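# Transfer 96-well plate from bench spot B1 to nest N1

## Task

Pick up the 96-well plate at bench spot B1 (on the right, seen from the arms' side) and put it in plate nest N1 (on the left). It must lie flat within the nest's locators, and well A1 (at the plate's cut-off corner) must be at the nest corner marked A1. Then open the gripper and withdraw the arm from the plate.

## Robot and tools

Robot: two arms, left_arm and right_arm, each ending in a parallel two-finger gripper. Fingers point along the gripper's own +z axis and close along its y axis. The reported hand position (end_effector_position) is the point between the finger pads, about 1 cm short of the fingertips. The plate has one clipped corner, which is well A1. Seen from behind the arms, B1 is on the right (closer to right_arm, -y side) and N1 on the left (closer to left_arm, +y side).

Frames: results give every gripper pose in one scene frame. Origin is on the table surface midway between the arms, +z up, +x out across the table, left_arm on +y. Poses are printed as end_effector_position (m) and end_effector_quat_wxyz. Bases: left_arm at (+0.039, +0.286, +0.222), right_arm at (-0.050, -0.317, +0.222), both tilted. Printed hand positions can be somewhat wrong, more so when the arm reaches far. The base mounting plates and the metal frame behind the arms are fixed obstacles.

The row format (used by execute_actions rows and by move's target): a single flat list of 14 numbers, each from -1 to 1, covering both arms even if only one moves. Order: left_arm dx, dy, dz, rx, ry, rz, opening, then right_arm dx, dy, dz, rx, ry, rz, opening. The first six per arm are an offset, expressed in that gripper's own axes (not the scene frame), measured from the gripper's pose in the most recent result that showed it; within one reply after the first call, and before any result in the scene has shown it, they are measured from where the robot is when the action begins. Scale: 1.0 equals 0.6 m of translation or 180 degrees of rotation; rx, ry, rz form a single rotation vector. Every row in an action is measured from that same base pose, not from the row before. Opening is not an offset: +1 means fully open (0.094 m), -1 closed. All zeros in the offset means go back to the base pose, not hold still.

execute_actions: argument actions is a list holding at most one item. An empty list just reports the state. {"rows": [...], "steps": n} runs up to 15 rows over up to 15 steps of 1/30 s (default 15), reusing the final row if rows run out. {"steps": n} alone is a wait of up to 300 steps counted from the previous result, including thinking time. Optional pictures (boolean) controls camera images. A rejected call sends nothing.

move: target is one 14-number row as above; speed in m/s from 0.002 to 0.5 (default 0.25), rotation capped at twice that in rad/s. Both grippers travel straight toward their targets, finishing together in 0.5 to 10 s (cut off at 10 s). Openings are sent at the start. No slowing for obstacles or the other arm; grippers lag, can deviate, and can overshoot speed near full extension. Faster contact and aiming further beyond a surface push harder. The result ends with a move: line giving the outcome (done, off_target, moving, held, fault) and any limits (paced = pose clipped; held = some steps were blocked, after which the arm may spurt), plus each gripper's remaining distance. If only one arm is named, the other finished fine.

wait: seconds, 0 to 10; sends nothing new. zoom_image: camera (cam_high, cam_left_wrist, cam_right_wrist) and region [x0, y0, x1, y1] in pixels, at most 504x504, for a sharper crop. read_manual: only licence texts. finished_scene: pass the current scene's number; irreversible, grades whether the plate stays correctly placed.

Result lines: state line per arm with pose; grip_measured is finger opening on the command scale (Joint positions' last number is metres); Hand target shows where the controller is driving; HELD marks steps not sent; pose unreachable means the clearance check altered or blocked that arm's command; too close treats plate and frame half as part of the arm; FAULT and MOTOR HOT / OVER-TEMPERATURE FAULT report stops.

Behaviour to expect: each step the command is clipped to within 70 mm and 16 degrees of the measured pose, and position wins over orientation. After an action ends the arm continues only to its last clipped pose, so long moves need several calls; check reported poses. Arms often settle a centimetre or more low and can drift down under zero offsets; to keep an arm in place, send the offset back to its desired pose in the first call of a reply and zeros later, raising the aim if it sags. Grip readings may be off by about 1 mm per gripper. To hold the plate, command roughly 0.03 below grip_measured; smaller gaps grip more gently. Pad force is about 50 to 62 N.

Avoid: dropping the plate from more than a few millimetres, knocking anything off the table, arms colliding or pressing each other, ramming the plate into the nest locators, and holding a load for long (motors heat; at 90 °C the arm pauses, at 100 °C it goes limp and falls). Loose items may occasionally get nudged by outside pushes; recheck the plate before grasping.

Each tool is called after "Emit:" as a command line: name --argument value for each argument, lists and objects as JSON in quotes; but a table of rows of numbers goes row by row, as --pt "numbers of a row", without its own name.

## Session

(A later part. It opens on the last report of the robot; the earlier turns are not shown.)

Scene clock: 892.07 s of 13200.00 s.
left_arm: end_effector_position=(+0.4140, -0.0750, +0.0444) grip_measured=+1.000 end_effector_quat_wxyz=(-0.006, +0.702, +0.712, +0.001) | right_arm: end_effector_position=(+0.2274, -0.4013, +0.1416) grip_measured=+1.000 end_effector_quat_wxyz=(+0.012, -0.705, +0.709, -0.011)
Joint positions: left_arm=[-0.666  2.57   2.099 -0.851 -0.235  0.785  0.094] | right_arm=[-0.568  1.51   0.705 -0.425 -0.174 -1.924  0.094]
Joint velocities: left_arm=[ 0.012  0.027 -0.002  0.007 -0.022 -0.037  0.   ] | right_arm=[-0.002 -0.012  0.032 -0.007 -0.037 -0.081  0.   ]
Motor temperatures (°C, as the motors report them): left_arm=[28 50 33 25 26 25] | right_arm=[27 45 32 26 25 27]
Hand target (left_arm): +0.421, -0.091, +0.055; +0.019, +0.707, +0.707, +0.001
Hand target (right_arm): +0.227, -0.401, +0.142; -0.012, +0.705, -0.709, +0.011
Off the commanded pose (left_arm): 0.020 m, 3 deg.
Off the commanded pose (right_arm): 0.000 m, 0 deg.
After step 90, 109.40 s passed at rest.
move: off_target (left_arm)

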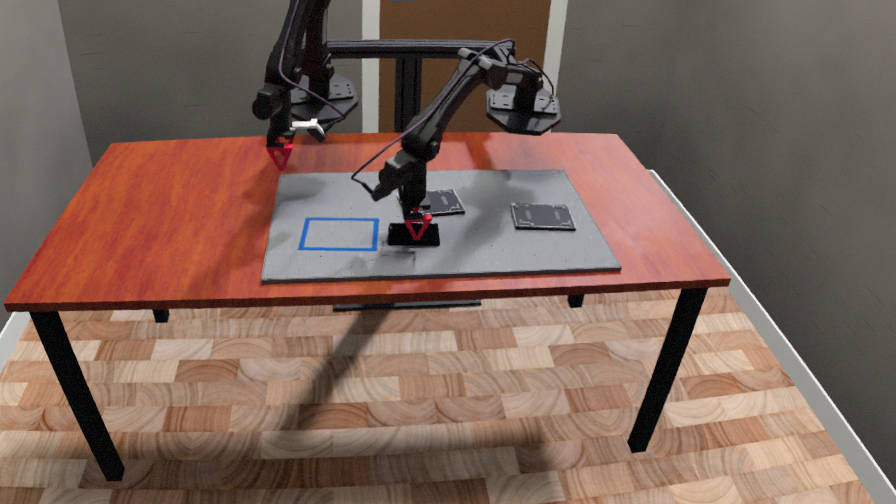

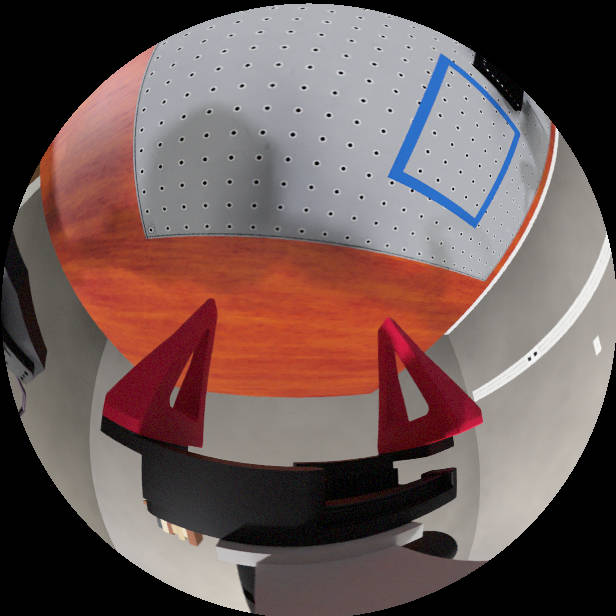

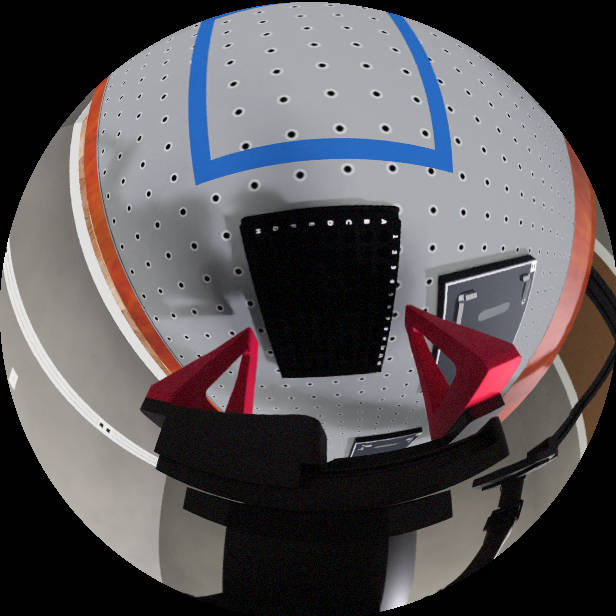

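Emit:
move --target '[-0.0267,0.0117,0.0157,-0.0112,-0.0113,0.002,1,0,0,0,0,0,0,1]' --speed 0.04

Scene clock: 931.10 s of 13200.00 s.
left_arm: end_effector_position=(+0.4116, -0.0768, +0.0293) grip_measured=+1.000 end_effector_quat_wxyz=(-0.006, +0.703, +0.711, +0.003) | right_arm: end_effector_position=(+0.2274, -0.4013, +0.1416) grip_measured=+1.000 end_effector_quat_wxyz=(+0.012, -0.705, +0.709, -0.011)
Joint positions: left_arm=[-0.666  2.609  2.11  -0.824 -0.239  0.787  0.094] | right_arm=[-0.568  1.51   0.705 -0.425 -0.174 -1.924  0.094]
Joint velocities: left_arm=[-0.007 -0.002 -0.007 -0.037 -0.022  0.022  0.   ] | right_arm=[ 0.007  0.007  0.007 -0.022 -0.007 -0.051  0.   ]
Motor temperatures (°C, as the motors report them): left_arm=[28 52 34 25 26 25] | right_arm=[27 45 32 26 25 27]
Hand target (left_arm): +0.421, -0.090, +0.035; +0.019, +0.705, +0.709, +0.002
Hand target (right_arm): +0.227, -0.401, +0.142; -0.012, +0.705, -0.709, +0.011
Off the commanded pose (left_arm): 0.018 m, 3 deg.
Off the commanded pose (right_arm): 0.000 m, 0 deg.
After step 90, 34.93 s passed at rest.
move: off_target (left_arm)

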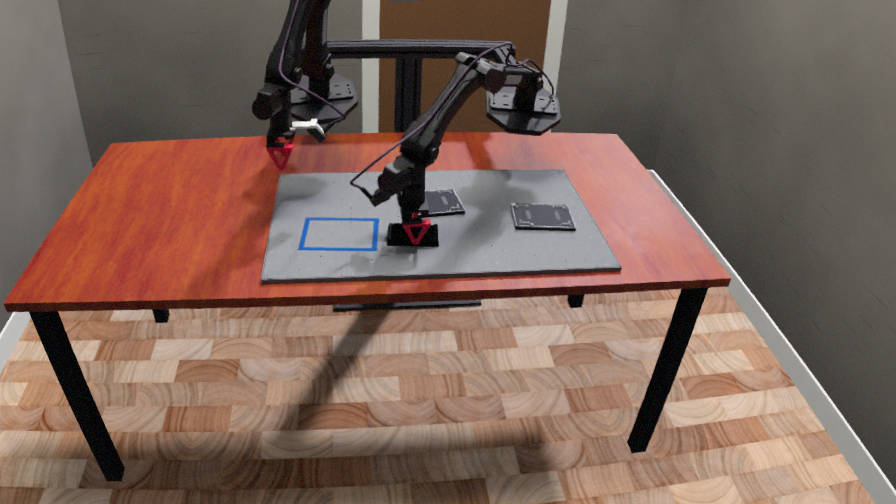

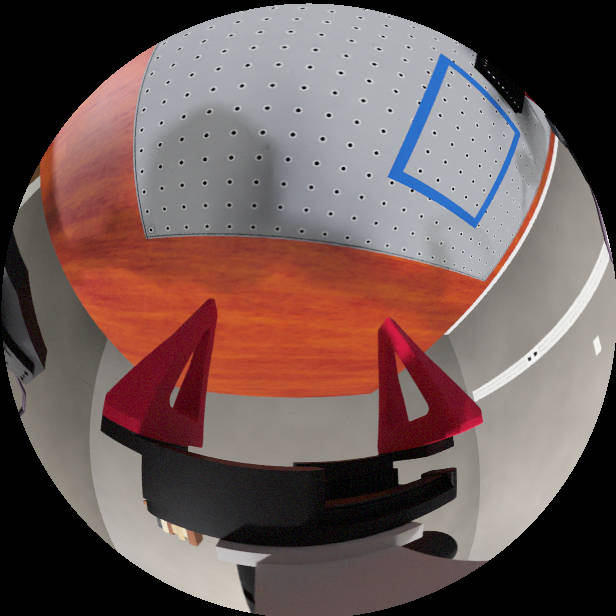

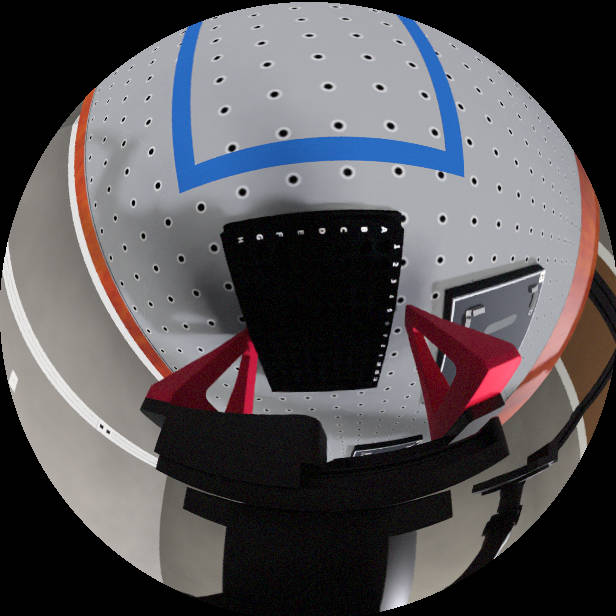

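Emit:
zoom_image --camera "cam_right_wrist" --region '[200, 180, 450, 410]'

Emit:
zoom_image --camera "cam_high" --region '[375, 195, 455, 255]'

Region (200, 180, 450, 410) of cam_right_wrist's 616x616 image, scaled by 2.016, with more detail than that image has; it fills the top 464 rows of this view, and the rest is white.

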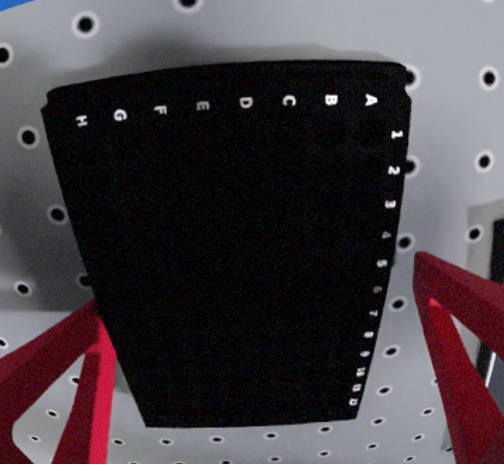

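Region (375, 195, 455, 255) of cam_high's 896x504 image, scaled by 6.300, with more detail than that image has; it fills the top 378 rows of this view, and the rest is white.

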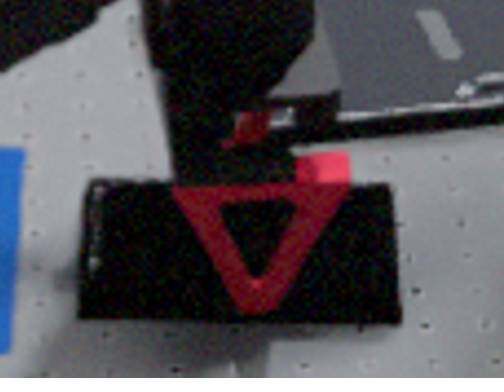

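Emit:
move --target '[-0.022,0.0217,-0.011,-0.0112,-0.0112,0,1,0,0,0,0,0,0,1]' --speed 0.03

Scene clock: 959.53 s of 13200.00 s.
left_arm: end_effector_position=(+0.4148, -0.0799, +0.0291) grip_measured=+1.000 end_effector_quat_wxyz=(-0.001, +0.703, +0.711, +0.003) | right_arm: end_effector_position=(+0.2274, -0.4013, +0.1416) grip_measured=+1.000 end_effector_quat_wxyz=(+0.012, -0.705, +0.709, -0.011)
Joint positions: left_arm=[-0.666  2.618  2.131 -0.825 -0.239  0.788  0.094] | right_arm=[-0.568  1.51   0.705 -0.425 -0.174 -1.924  0.094]
Joint velocities: left_arm=[-0.012  0.027 -0.007  0.037  0.081 -0.007  0.   ] | right_arm=[-0.007 -0.007 -0.002  0.037 -0.022 -0.051  0.   ]
Motor temperatures (°C, as the motors report them): left_arm=[28 52 34 25 26 25] | right_arm=[27 44 32 26 25 27]
Hand target (left_arm): +0.425, -0.090, +0.036; +0.019, +0.703, +0.711, +0.003
Hand target (right_arm): +0.227, -0.401, +0.142; -0.012, +0.705, -0.709, +0.011
Off the commanded pose (left_arm): 0.016 m, 2 deg.
Off the commanded pose (right_arm): 0.000 m, 0 deg.
After step 90, 24.37 s passed at rest.
move: off_target (left_arm)

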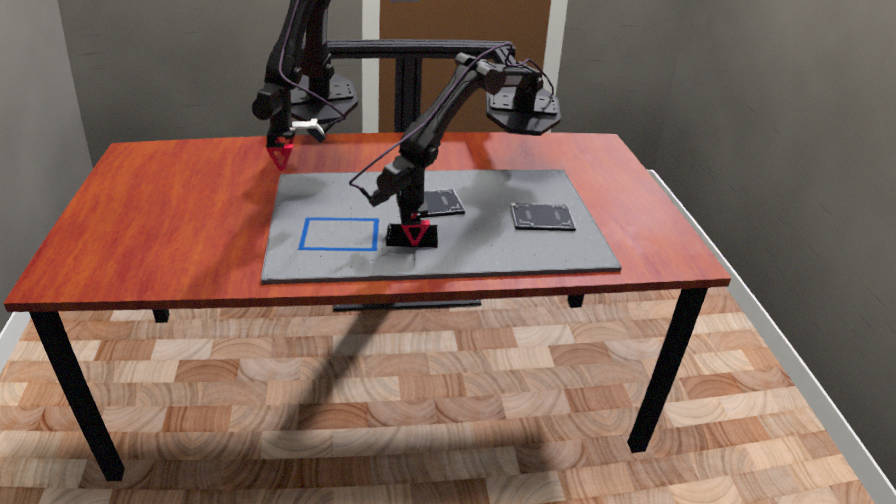

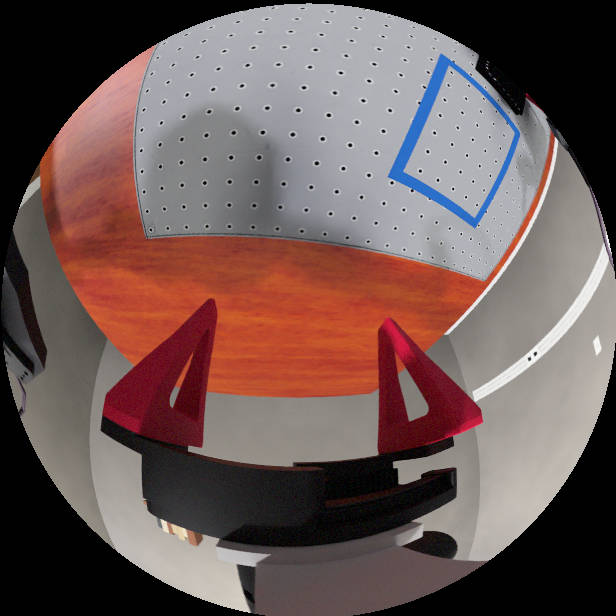

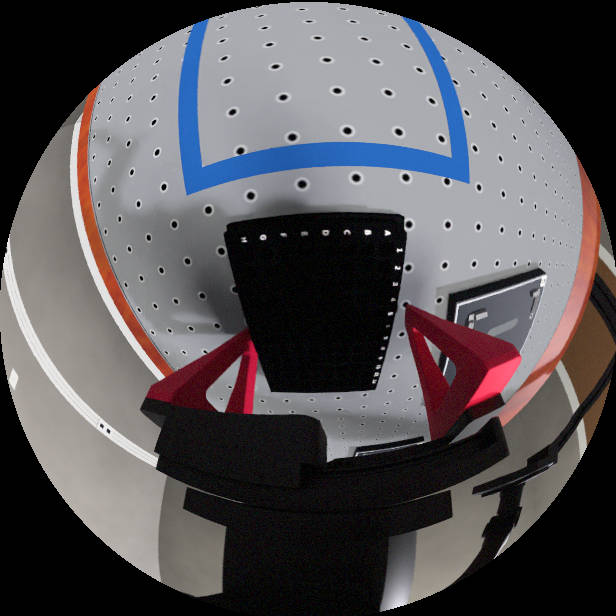

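Emit:
zoom_image --camera "cam_right_wrist" --region '[200, 180, 450, 410]'

Region (200, 180, 450, 410) of cam_right_wrist's 616x616 image, scaled by 2.016, with more detail than that image has; it fills the top 464 rows of this view, and the rest is white.

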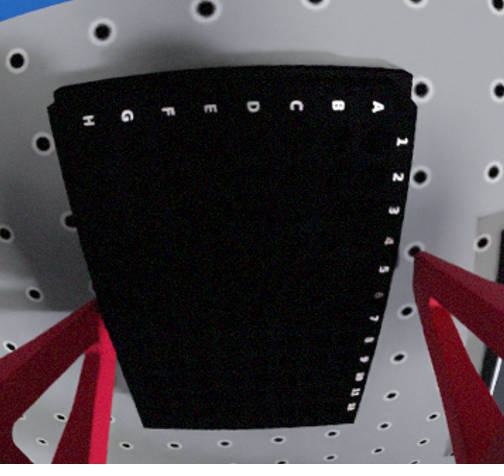

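Emit:
move --target '[-0.017,0.015,-0.032,-0.009,-0.009,0,1,0,0,0,0,0,0,1]' --speed 0.04

Scene clock: 983.13 s of 13200.00 s.
left_arm: end_effector_position=(+0.4148, -0.0799, +0.0291) grip_measured=+1.000 end_effector_quat_wxyz=(-0.001, +0.703, +0.711, +0.003) | right_arm: end_effector_position=(+0.2274, -0.4013, +0.1416) grip_measured=+1.000 end_effector_quat_wxyz=(+0.012, -0.705, +0.709, -0.011)
Joint positions: left_arm=[-0.666  2.618  2.131 -0.825 -0.239  0.788  0.094] | right_arm=[-0.568  1.51   0.705 -0.425 -0.174 -1.924  0.094]
Joint velocities: left_arm=[-0.007 -0.002 -0.007  0.051 -0.007 -0.037  0.   ] | right_arm=[-0.007  0.022 -0.007 -0.095  0.066  0.022  0.   ]
Motor temperatures (°C, as the motors report them): left_arm=[28 53 34 25 26 25] | right_arm=[27 44 32 26 25 27]
Hand target (left_arm): +0.424, -0.090, +0.048; +0.019, +0.703, +0.711, +0.003
Hand target (right_arm): +0.227, -0.401, +0.142; -0.012, +0.705, -0.709, +0.011
Off the commanded pose (left_arm): 0.024 m, 2 deg.
Off the commanded pose (right_arm): 0.000 m, 0 deg.
After step 90, 19.77 s passed at rest.
move: off_target (left_arm)

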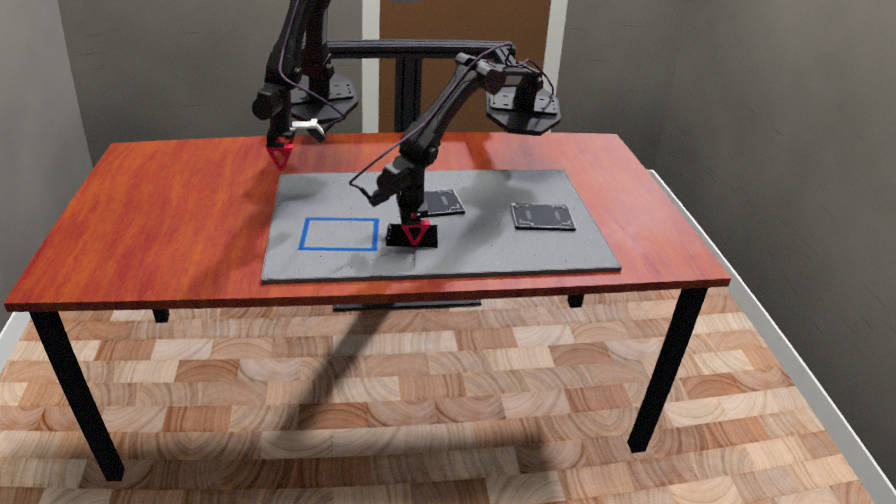

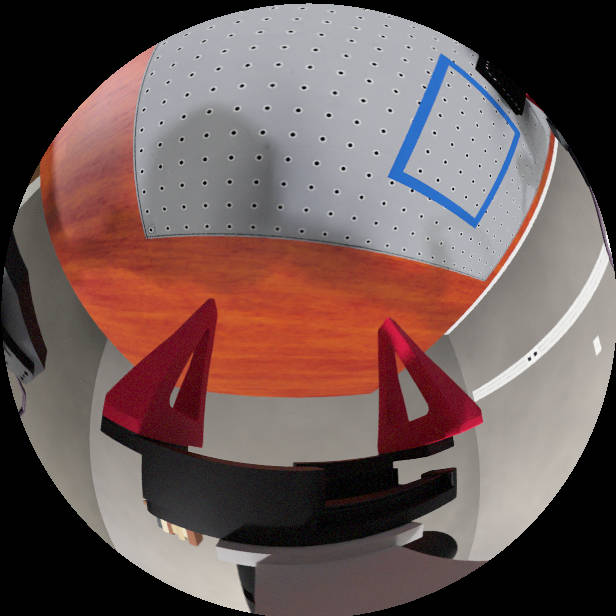

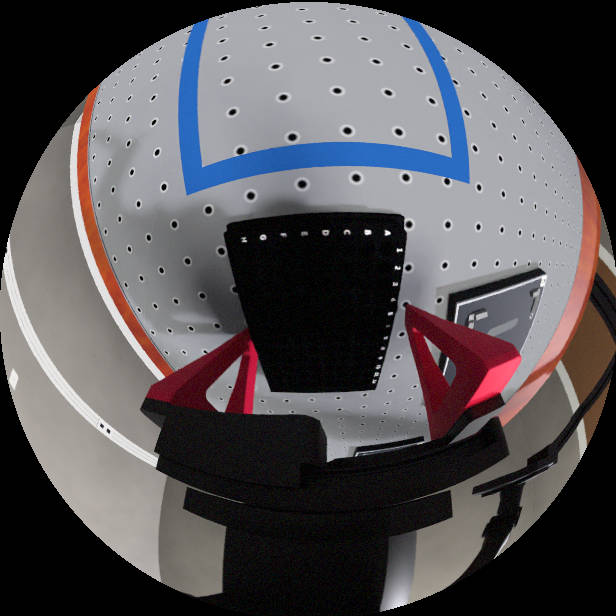

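Emit:
move --target '[-0.017,0.015,-0.048,-0.009,-0.009,0,1,0,0,0,0,0,0,1]' --speed 0.04

Scene clock: 994.07 s of 13200.00 s.
left_arm: end_effector_position=(+0.4183, -0.0802, +0.0380) grip_measured=+1.000 end_effector_quat_wxyz=(+0.002, +0.702, +0.712, +0.004) | right_arm: end_effector_position=(+0.2274, -0.4013, +0.1416) grip_measured=+1.000 end_effector_quat_wxyz=(+0.012, -0.705, +0.709, -0.011)
Joint positions: left_arm=[-0.666  2.599  2.131 -0.837 -0.24   0.788  0.094] | right_arm=[-0.568  1.51   0.705 -0.425 -0.174 -1.924  0.094]
Joint velocities: left_arm=[-0.002  0.002 -0.012  0.007 -0.051 -0.007  0.   ] | right_arm=[ 0.007  0.002 -0.012 -0.007  0.081  0.007  0.   ]
Motor temperatures (°C, as the motors report them): left_arm=[28 55 33 25 26 25] | right_arm=[27 43 32 26 25 27]
Hand target (left_arm): +0.424, -0.090, +0.058; +0.019, +0.703, +0.711, +0.003
Hand target (right_arm): +0.227, -0.401, +0.142; -0.012, +0.705, -0.709, +0.011
Off the commanded pose (left_arm): 0.023 m, 2 deg.
Off the commanded pose (right_arm): 0.000 m, 0 deg.
After step 90, 6.80 s passed at rest.
move: off_target (left_arm)

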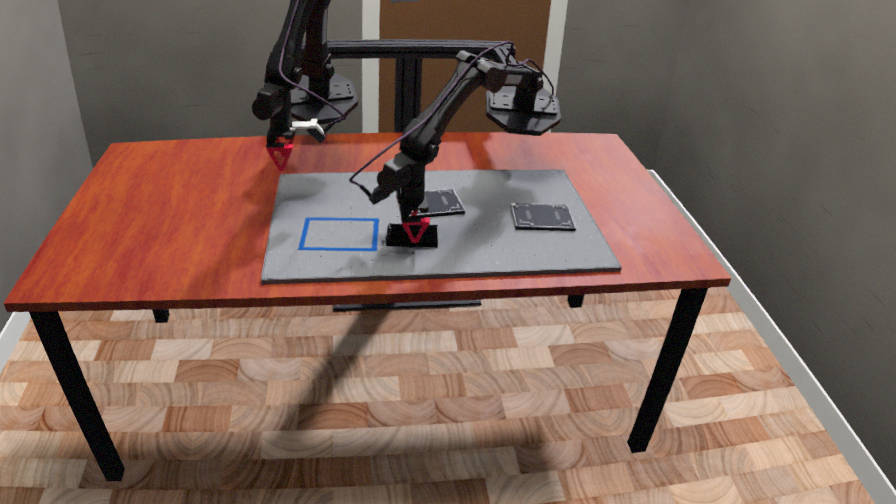

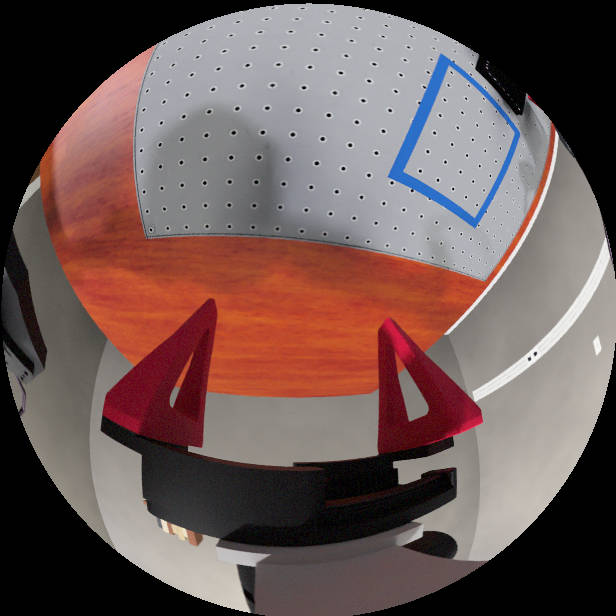

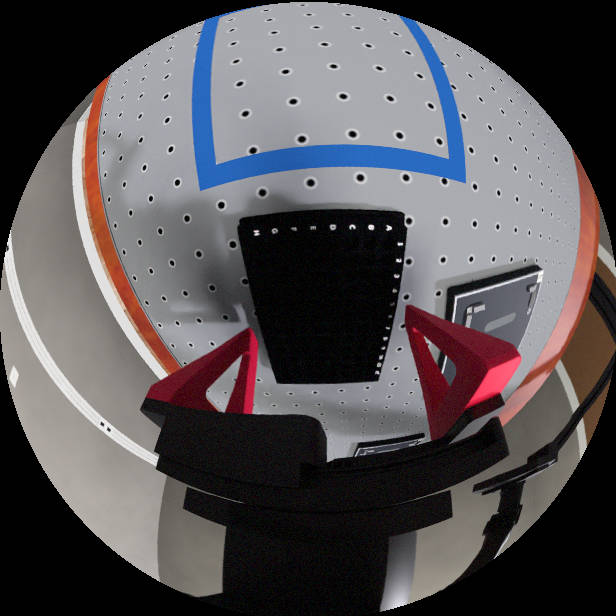

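Emit:
zoom_image --camera "cam_right_wrist" --region '[200, 180, 450, 410]'

Region (200, 180, 450, 410) of cam_right_wrist's 616x616 image, scaled by 2.016, with more detail than that image has; it fills the top 464 rows of this view, and the rest is white.

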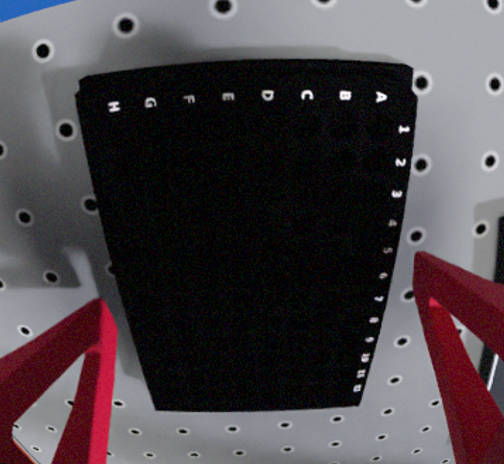

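Emit:
move --target '[-0.017,0.017,0.004,-0.009,-0.009,0,1,0,0,0,0,0,0,1]' --speed 0.03

Scene clock: 1031.13 s of 13200.00 s.
left_arm: end_effector_position=(+0.4142, -0.0788, +0.0295) grip_measured=+1.000 end_effector_quat_wxyz=(-0.004, +0.704, +0.710, +0.004) | right_arm: end_effector_position=(+0.2274, -0.4013, +0.1416) grip_measured=+1.000 end_effector_quat_wxyz=(+0.012, -0.705, +0.709, -0.011)
Joint positions: left_arm=[-0.666  2.618  2.131 -0.831 -0.241  0.791  0.094] | right_arm=[-0.568  1.51   0.705 -0.425 -0.174 -1.924  0.094]
Joint velocities: left_arm=[-0.017  0.012  0.002 -0.037 -0.022  0.022  0.   ] | right_arm=[ 0.002  0.002 -0.002  0.066 -0.022  0.051  0.   ]
Motor temperatures (°C, as the motors report them): left_arm=[28 59 33 25 26 25] | right_arm=[27 43 32 26 25 27]
Hand target (left_arm): +0.428, -0.090, +0.036; +0.022, +0.702, +0.712, +0.004
Hand target (right_arm): +0.227, -0.401, +0.142; -0.012, +0.705, -0.709, +0.011
Off the commanded pose (left_arm): 0.019 m, 3 deg.
Off the commanded pose (right_arm): 0.000 m, 0 deg.
After step 90, 33.13 s passed at rest.
move: off_target (left_arm)

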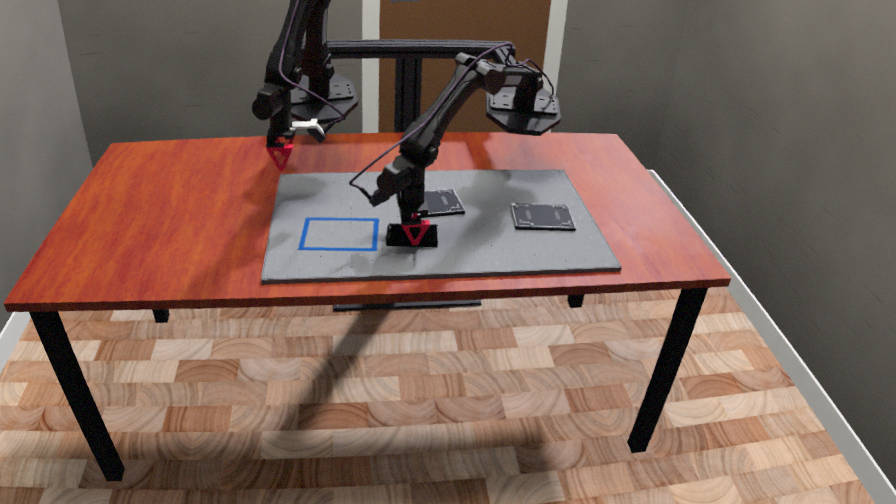

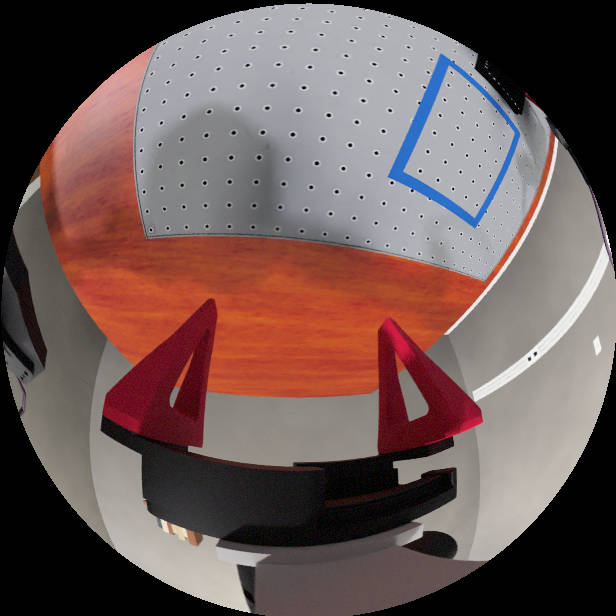

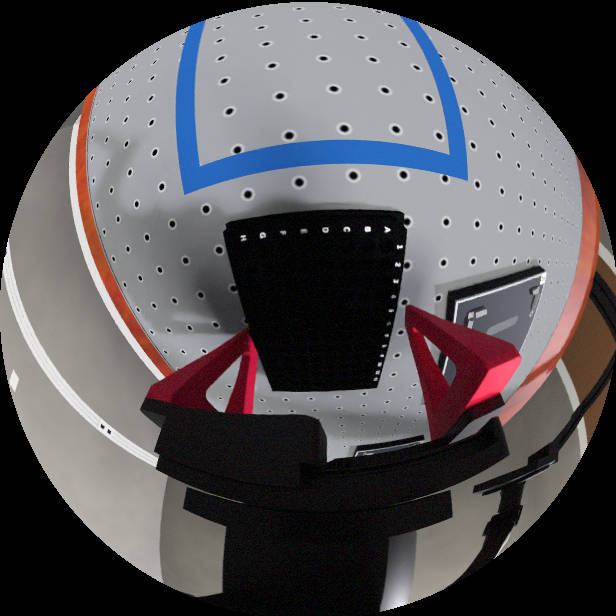

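Emit:
move --target '[-0.0347,0.0378,-0.0233,-0.0189,-0.0203,0,1,0,0,0,0,0,0,1]' --speed 0.03

Scene clock: 1139.57 s of 13200.00 s.
left_arm: end_effector_position=(+0.4248, -0.0876, +0.0340) grip_measured=+1.000 end_effector_quat_wxyz=(+0.014, +0.705, +0.709, +0.004) | right_arm: end_effector_position=(+0.2274, -0.4013, +0.1416) grip_measured=+1.000 end_effector_quat_wxyz=(+0.012, -0.705, +0.709, -0.011)
Joint positions: left_arm=[-0.666  2.629  2.175 -0.827 -0.241  0.802  0.094] | right_arm=[-0.568  1.51   0.705 -0.425 -0.174 -1.924  0.094]
Joint velocities: left_arm=[-0.022  0.017  0.007  0.007 -0.051  0.007  0.   ] | right_arm=[ 0.007  0.027 -0.012 -0.007 -0.037  0.022  0.   ]
Motor temperatures (°C, as the motors report them): left_arm=[28 57 36 25 26 25] | right_arm=[27 41 32 27 25 27]
Hand target (left_arm): +0.437, -0.099, +0.044; +0.040, +0.704, +0.709, +0.003
Hand target (right_arm): +0.227, -0.401, +0.142; -0.012, +0.705, -0.709, +0.011
Off the commanded pose (left_arm): 0.019 m, 3 deg.
Off the commanded pose (right_arm): 0.000 m, 0 deg.
After step 90, 103.80 s passed at rest.
move: off_target (left_arm)

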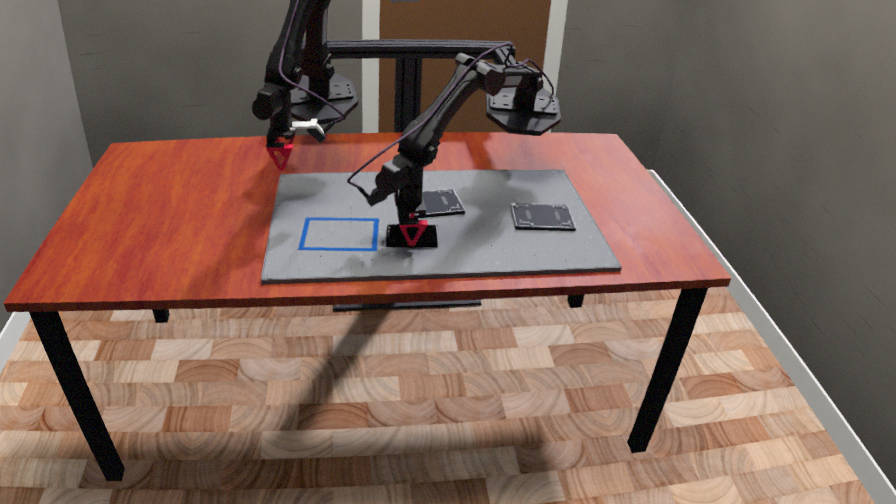

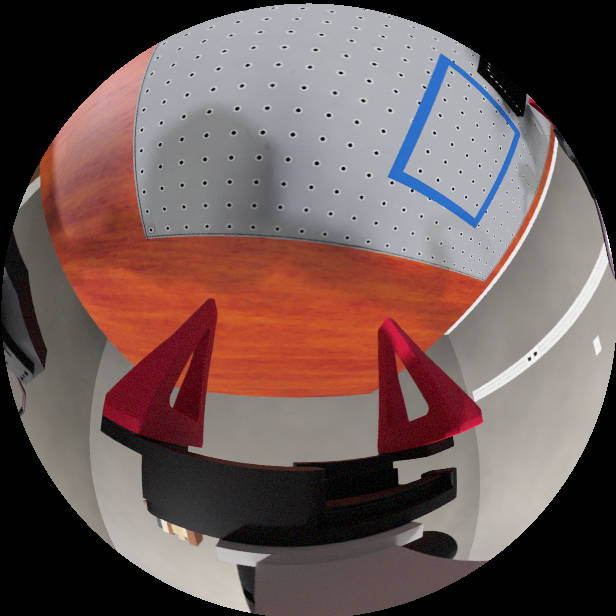

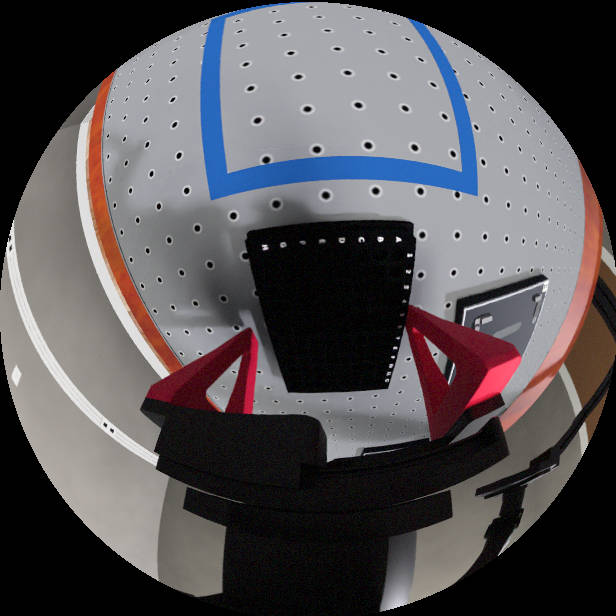

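Emit:
zoom_image --camera "cam_right_wrist" --region '[210, 190, 460, 410]'

Region (210, 190, 460, 410) of cam_right_wrist's 616x616 image, scaled by 2.016, with more detail than that image has; it fills the top 444 rows of this view, and the rest is white.

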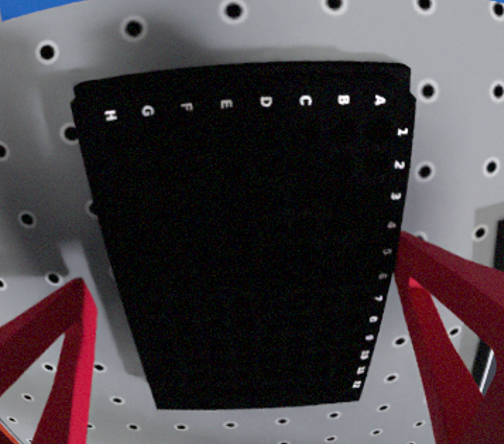

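Emit:
move --target '[-0.0033,0.0032,-0.011,0.0009,0.0009,0,1,0,0,0,0,0,0,1]' --speed 0.03

Scene clock: 1175.23 s of 13200.00 s.
left_arm: end_effector_position=(+0.4216, -0.0845, +0.0338) grip_measured=+1.000 end_effector_quat_wxyz=(+0.005, +0.707, +0.707, +0.004) | right_arm: end_effector_position=(+0.2274, -0.4013, +0.1416) grip_measured=+1.000 end_effector_quat_wxyz=(+0.012, -0.705, +0.709, -0.011)
Joint positions: left_arm=[-0.666  2.629  2.176 -0.845 -0.241  0.803  0.094] | right_arm=[-0.568  1.51   0.705 -0.425 -0.174 -1.924  0.094]
Joint velocities: left_arm=[ 0.002 -0.002 -0.012 -0.066  0.007  0.007  0.   ] | right_arm=[ 0.007 -0.007  0.002 -0.095  0.007 -0.022  0.   ]
Motor temperatures (°C, as the motors report them): left_arm=[28 58 36 25 26 25] | right_arm=[27 41 32 27 25 27]
Hand target (left_arm): +0.426, -0.089, +0.041; +0.013, +0.705, +0.709, +0.004
Hand target (right_arm): +0.227, -0.401, +0.142; -0.012, +0.705, -0.709, +0.011
Off the commanded pose (left_arm): 0.010 m, 1 deg.
Off the commanded pose (right_arm): 0.000 m, 0 deg.
After step 90, 31.93 s passed at rest.
move: done

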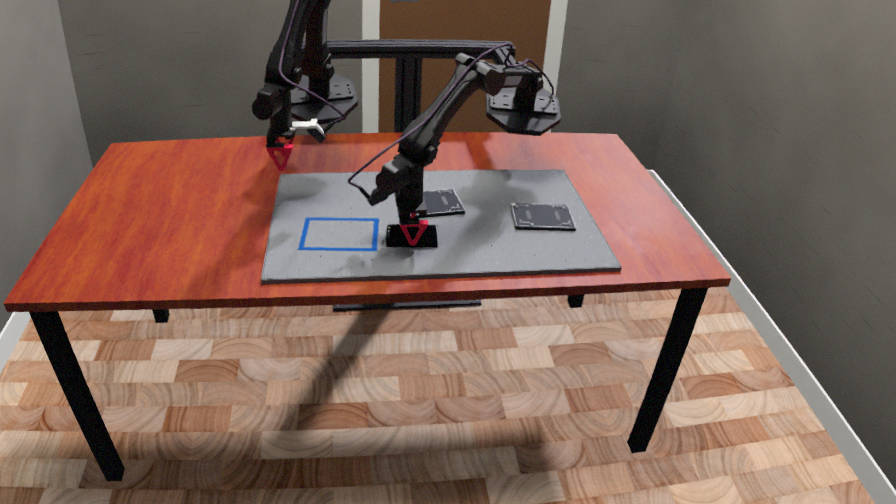

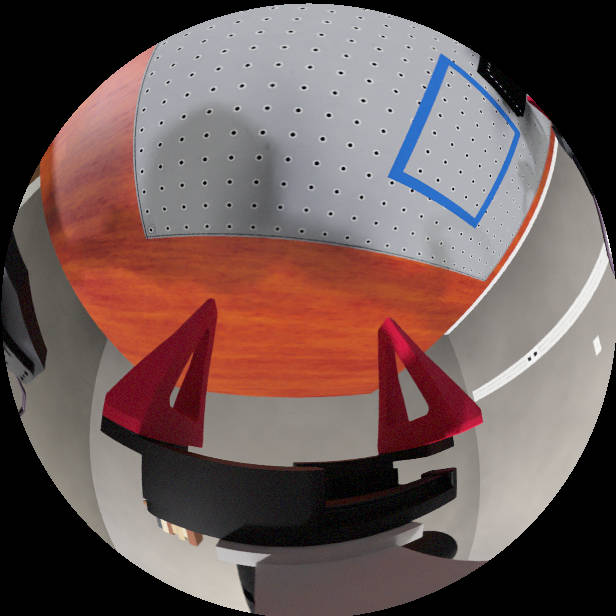

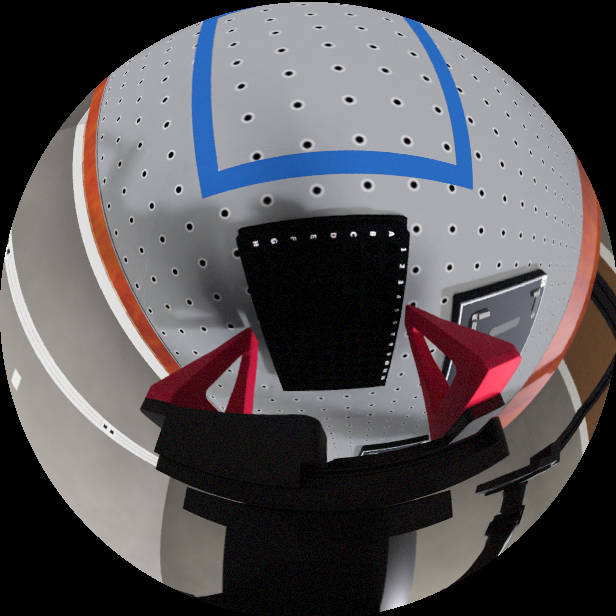

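Emit:
move --target '[-0.0158,0.0148,0.0142,-0.0082,-0.0089,0,1,0,0,0,0,0,0,1]' --speed 0.02

Scene clock: 1192.77 s of 13200.00 s.
left_arm: end_effector_position=(+0.4167, -0.0832, +0.0232) grip_measured=+1.000 end_effector_quat_wxyz=(-0.001, +0.710, +0.704, +0.004) | right_arm: end_effector_position=(+0.2274, -0.4013, +0.1416) grip_measured=+1.000 end_effector_quat_wxyz=(+0.012, -0.705, +0.709, -0.011)
Joint positions: left_arm=[-0.666  2.652  2.176 -0.836 -0.241  0.808  0.094] | right_arm=[-0.568  1.51   0.705 -0.425 -0.174 -1.924  0.094]
Joint velocities: left_arm=[-0.007 -0.012  0.002  0.022 -0.022  0.022  0.   ] | right_arm=[-0.017  0.007 -0.012 -0.051 -0.051  0.007  0.   ]
Motor temperatures (°C, as the motors report them): left_arm=[28 58 36 25 26 25] | right_arm=[27 41 32 27 25 27]
Hand target (left_arm): +0.430, -0.093, +0.026; +0.025, +0.707, +0.707, +0.003
Hand target (right_arm): +0.227, -0.401, +0.142; -0.012, +0.705, -0.709, +0.011
Off the commanded pose (left_arm): 0.018 m, 3 deg.
Off the commanded pose (right_arm): 0.000 m, 0 deg.
After step 90, 13.33 s passed at rest.
move: off_target (left_arm)

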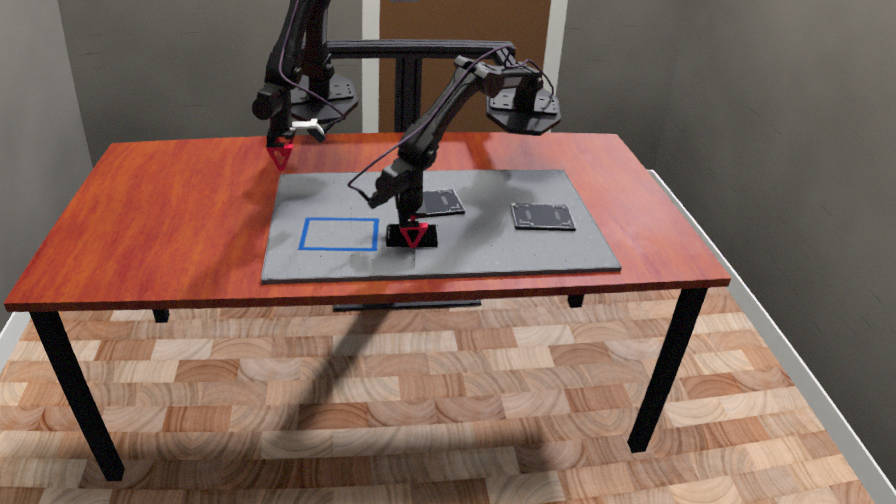

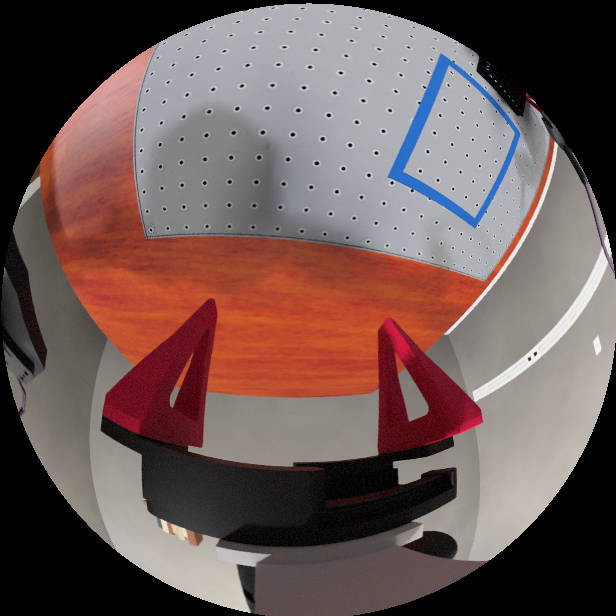

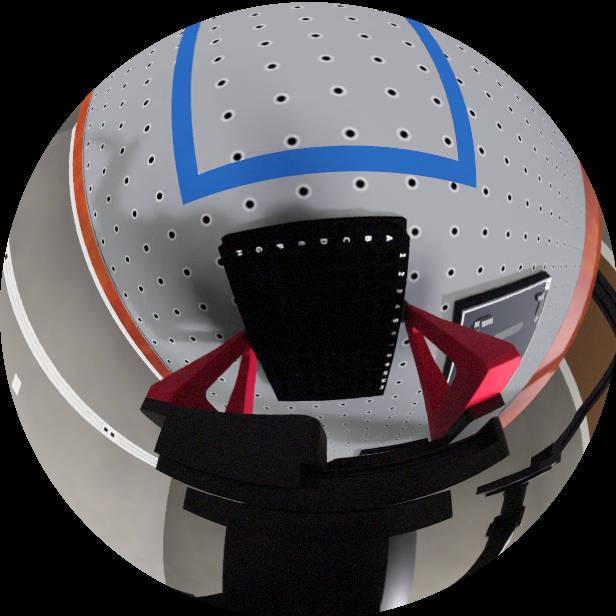

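Emit:
zoom_image --camera "cam_right_wrist" --region '[200, 190, 460, 420]'

Emit:
zoom_image --camera "cam_high" --region '[375, 200, 455, 260]'

Region (200, 190, 460, 420) of cam_right_wrist's 616x616 image, scaled by 1.938, with more detail than that image has; it fills the top 446 rows of this view, and the rest is white.

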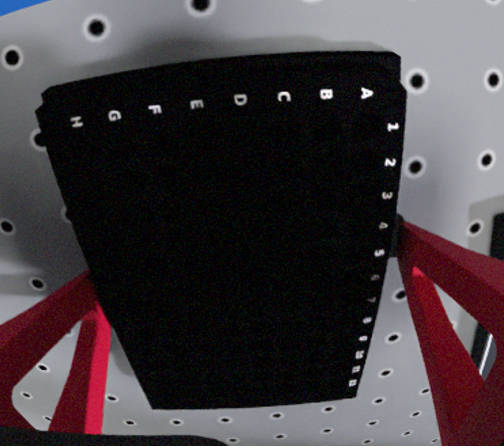

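Region (375, 200, 455, 260) of cam_high's 896x504 image, scaled by 6.300, with more detail than that image has; it fills the top 378 rows of this view, and the rest is white.

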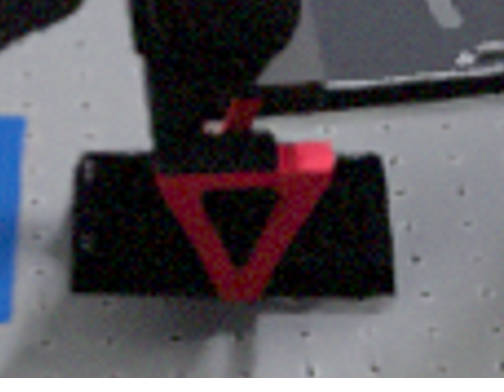

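Emit:
move --target '[-0.0133,0.0193,0.0025,-0.0095,-0.0103,0,1,0,0,0,0,0,0,1]' --speed 0.02

Scene clock: 1223.37 s of 13200.00 s.
left_arm: end_effector_position=(+0.4168, -0.0835, +0.0230) grip_measured=+1.000 end_effector_quat_wxyz=(-0.000, +0.713, +0.701, +0.004) | right_arm: end_effector_position=(+0.2274, -0.4013, +0.1416) grip_measured=+1.000 end_effector_quat_wxyz=(+0.012, -0.705, +0.709, -0.011)
Joint positions: left_arm=[-0.666  2.652  2.176 -0.834 -0.241  0.818  0.094] | right_arm=[-0.568  1.51   0.705 -0.425 -0.174 -1.924  0.094]
Joint velocities: left_arm=[ 0.012 -0.007 -0.007  0.022 -0.022  0.007  0.   ] | right_arm=[-0.007 -0.017 -0.002 -0.022 -0.051 -0.095  0.   ]
Motor temperatures (°C, as the motors report them): left_arm=[28 57 36 25 26 25] | right_arm=[27 40 32 27 25 27]
Hand target (left_arm): +0.428, -0.091, +0.022; +0.021, +0.710, +0.704, +0.003
Hand target (right_arm): +0.227, -0.401, +0.142; -0.012, +0.705, -0.709, +0.011
Off the commanded pose (left_arm): 0.014 m, 3 deg.
Off the commanded pose (right_arm): 0.000 m, 0 deg.
After step 90, 26.27 s passed at rest.
move: off_target (left_arm)

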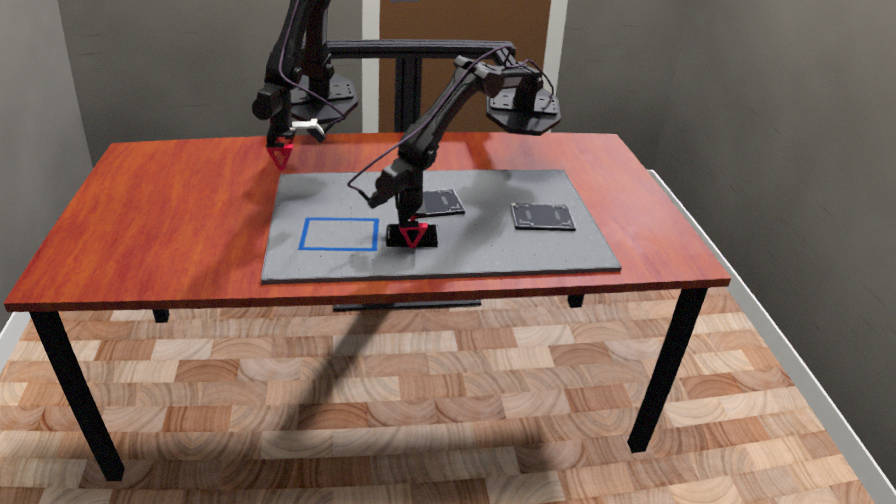

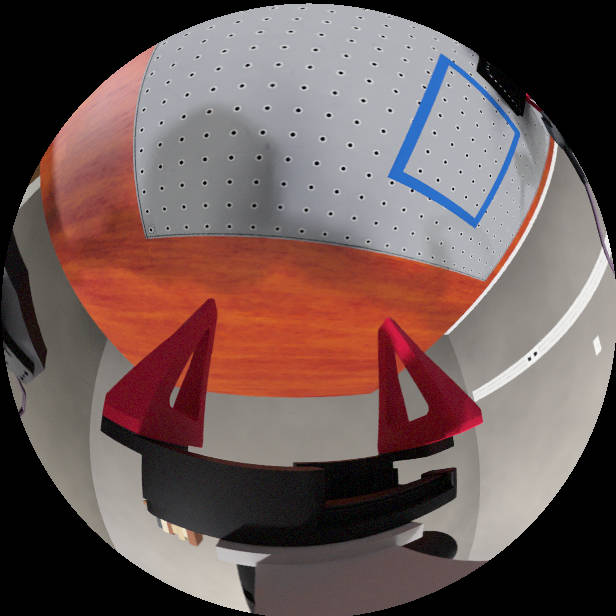

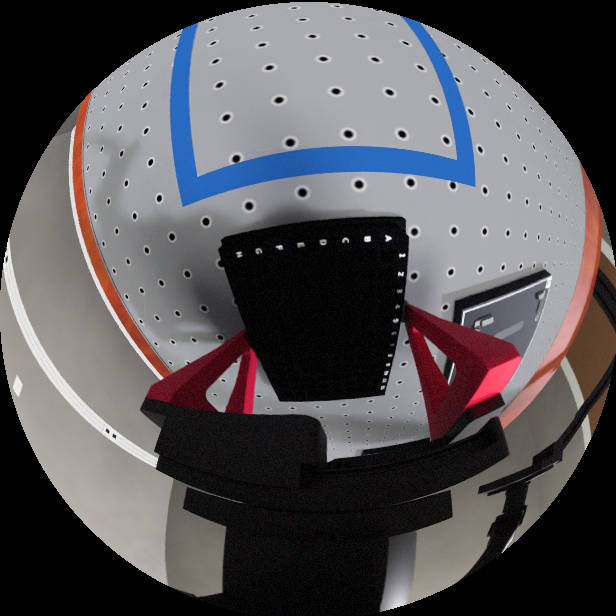

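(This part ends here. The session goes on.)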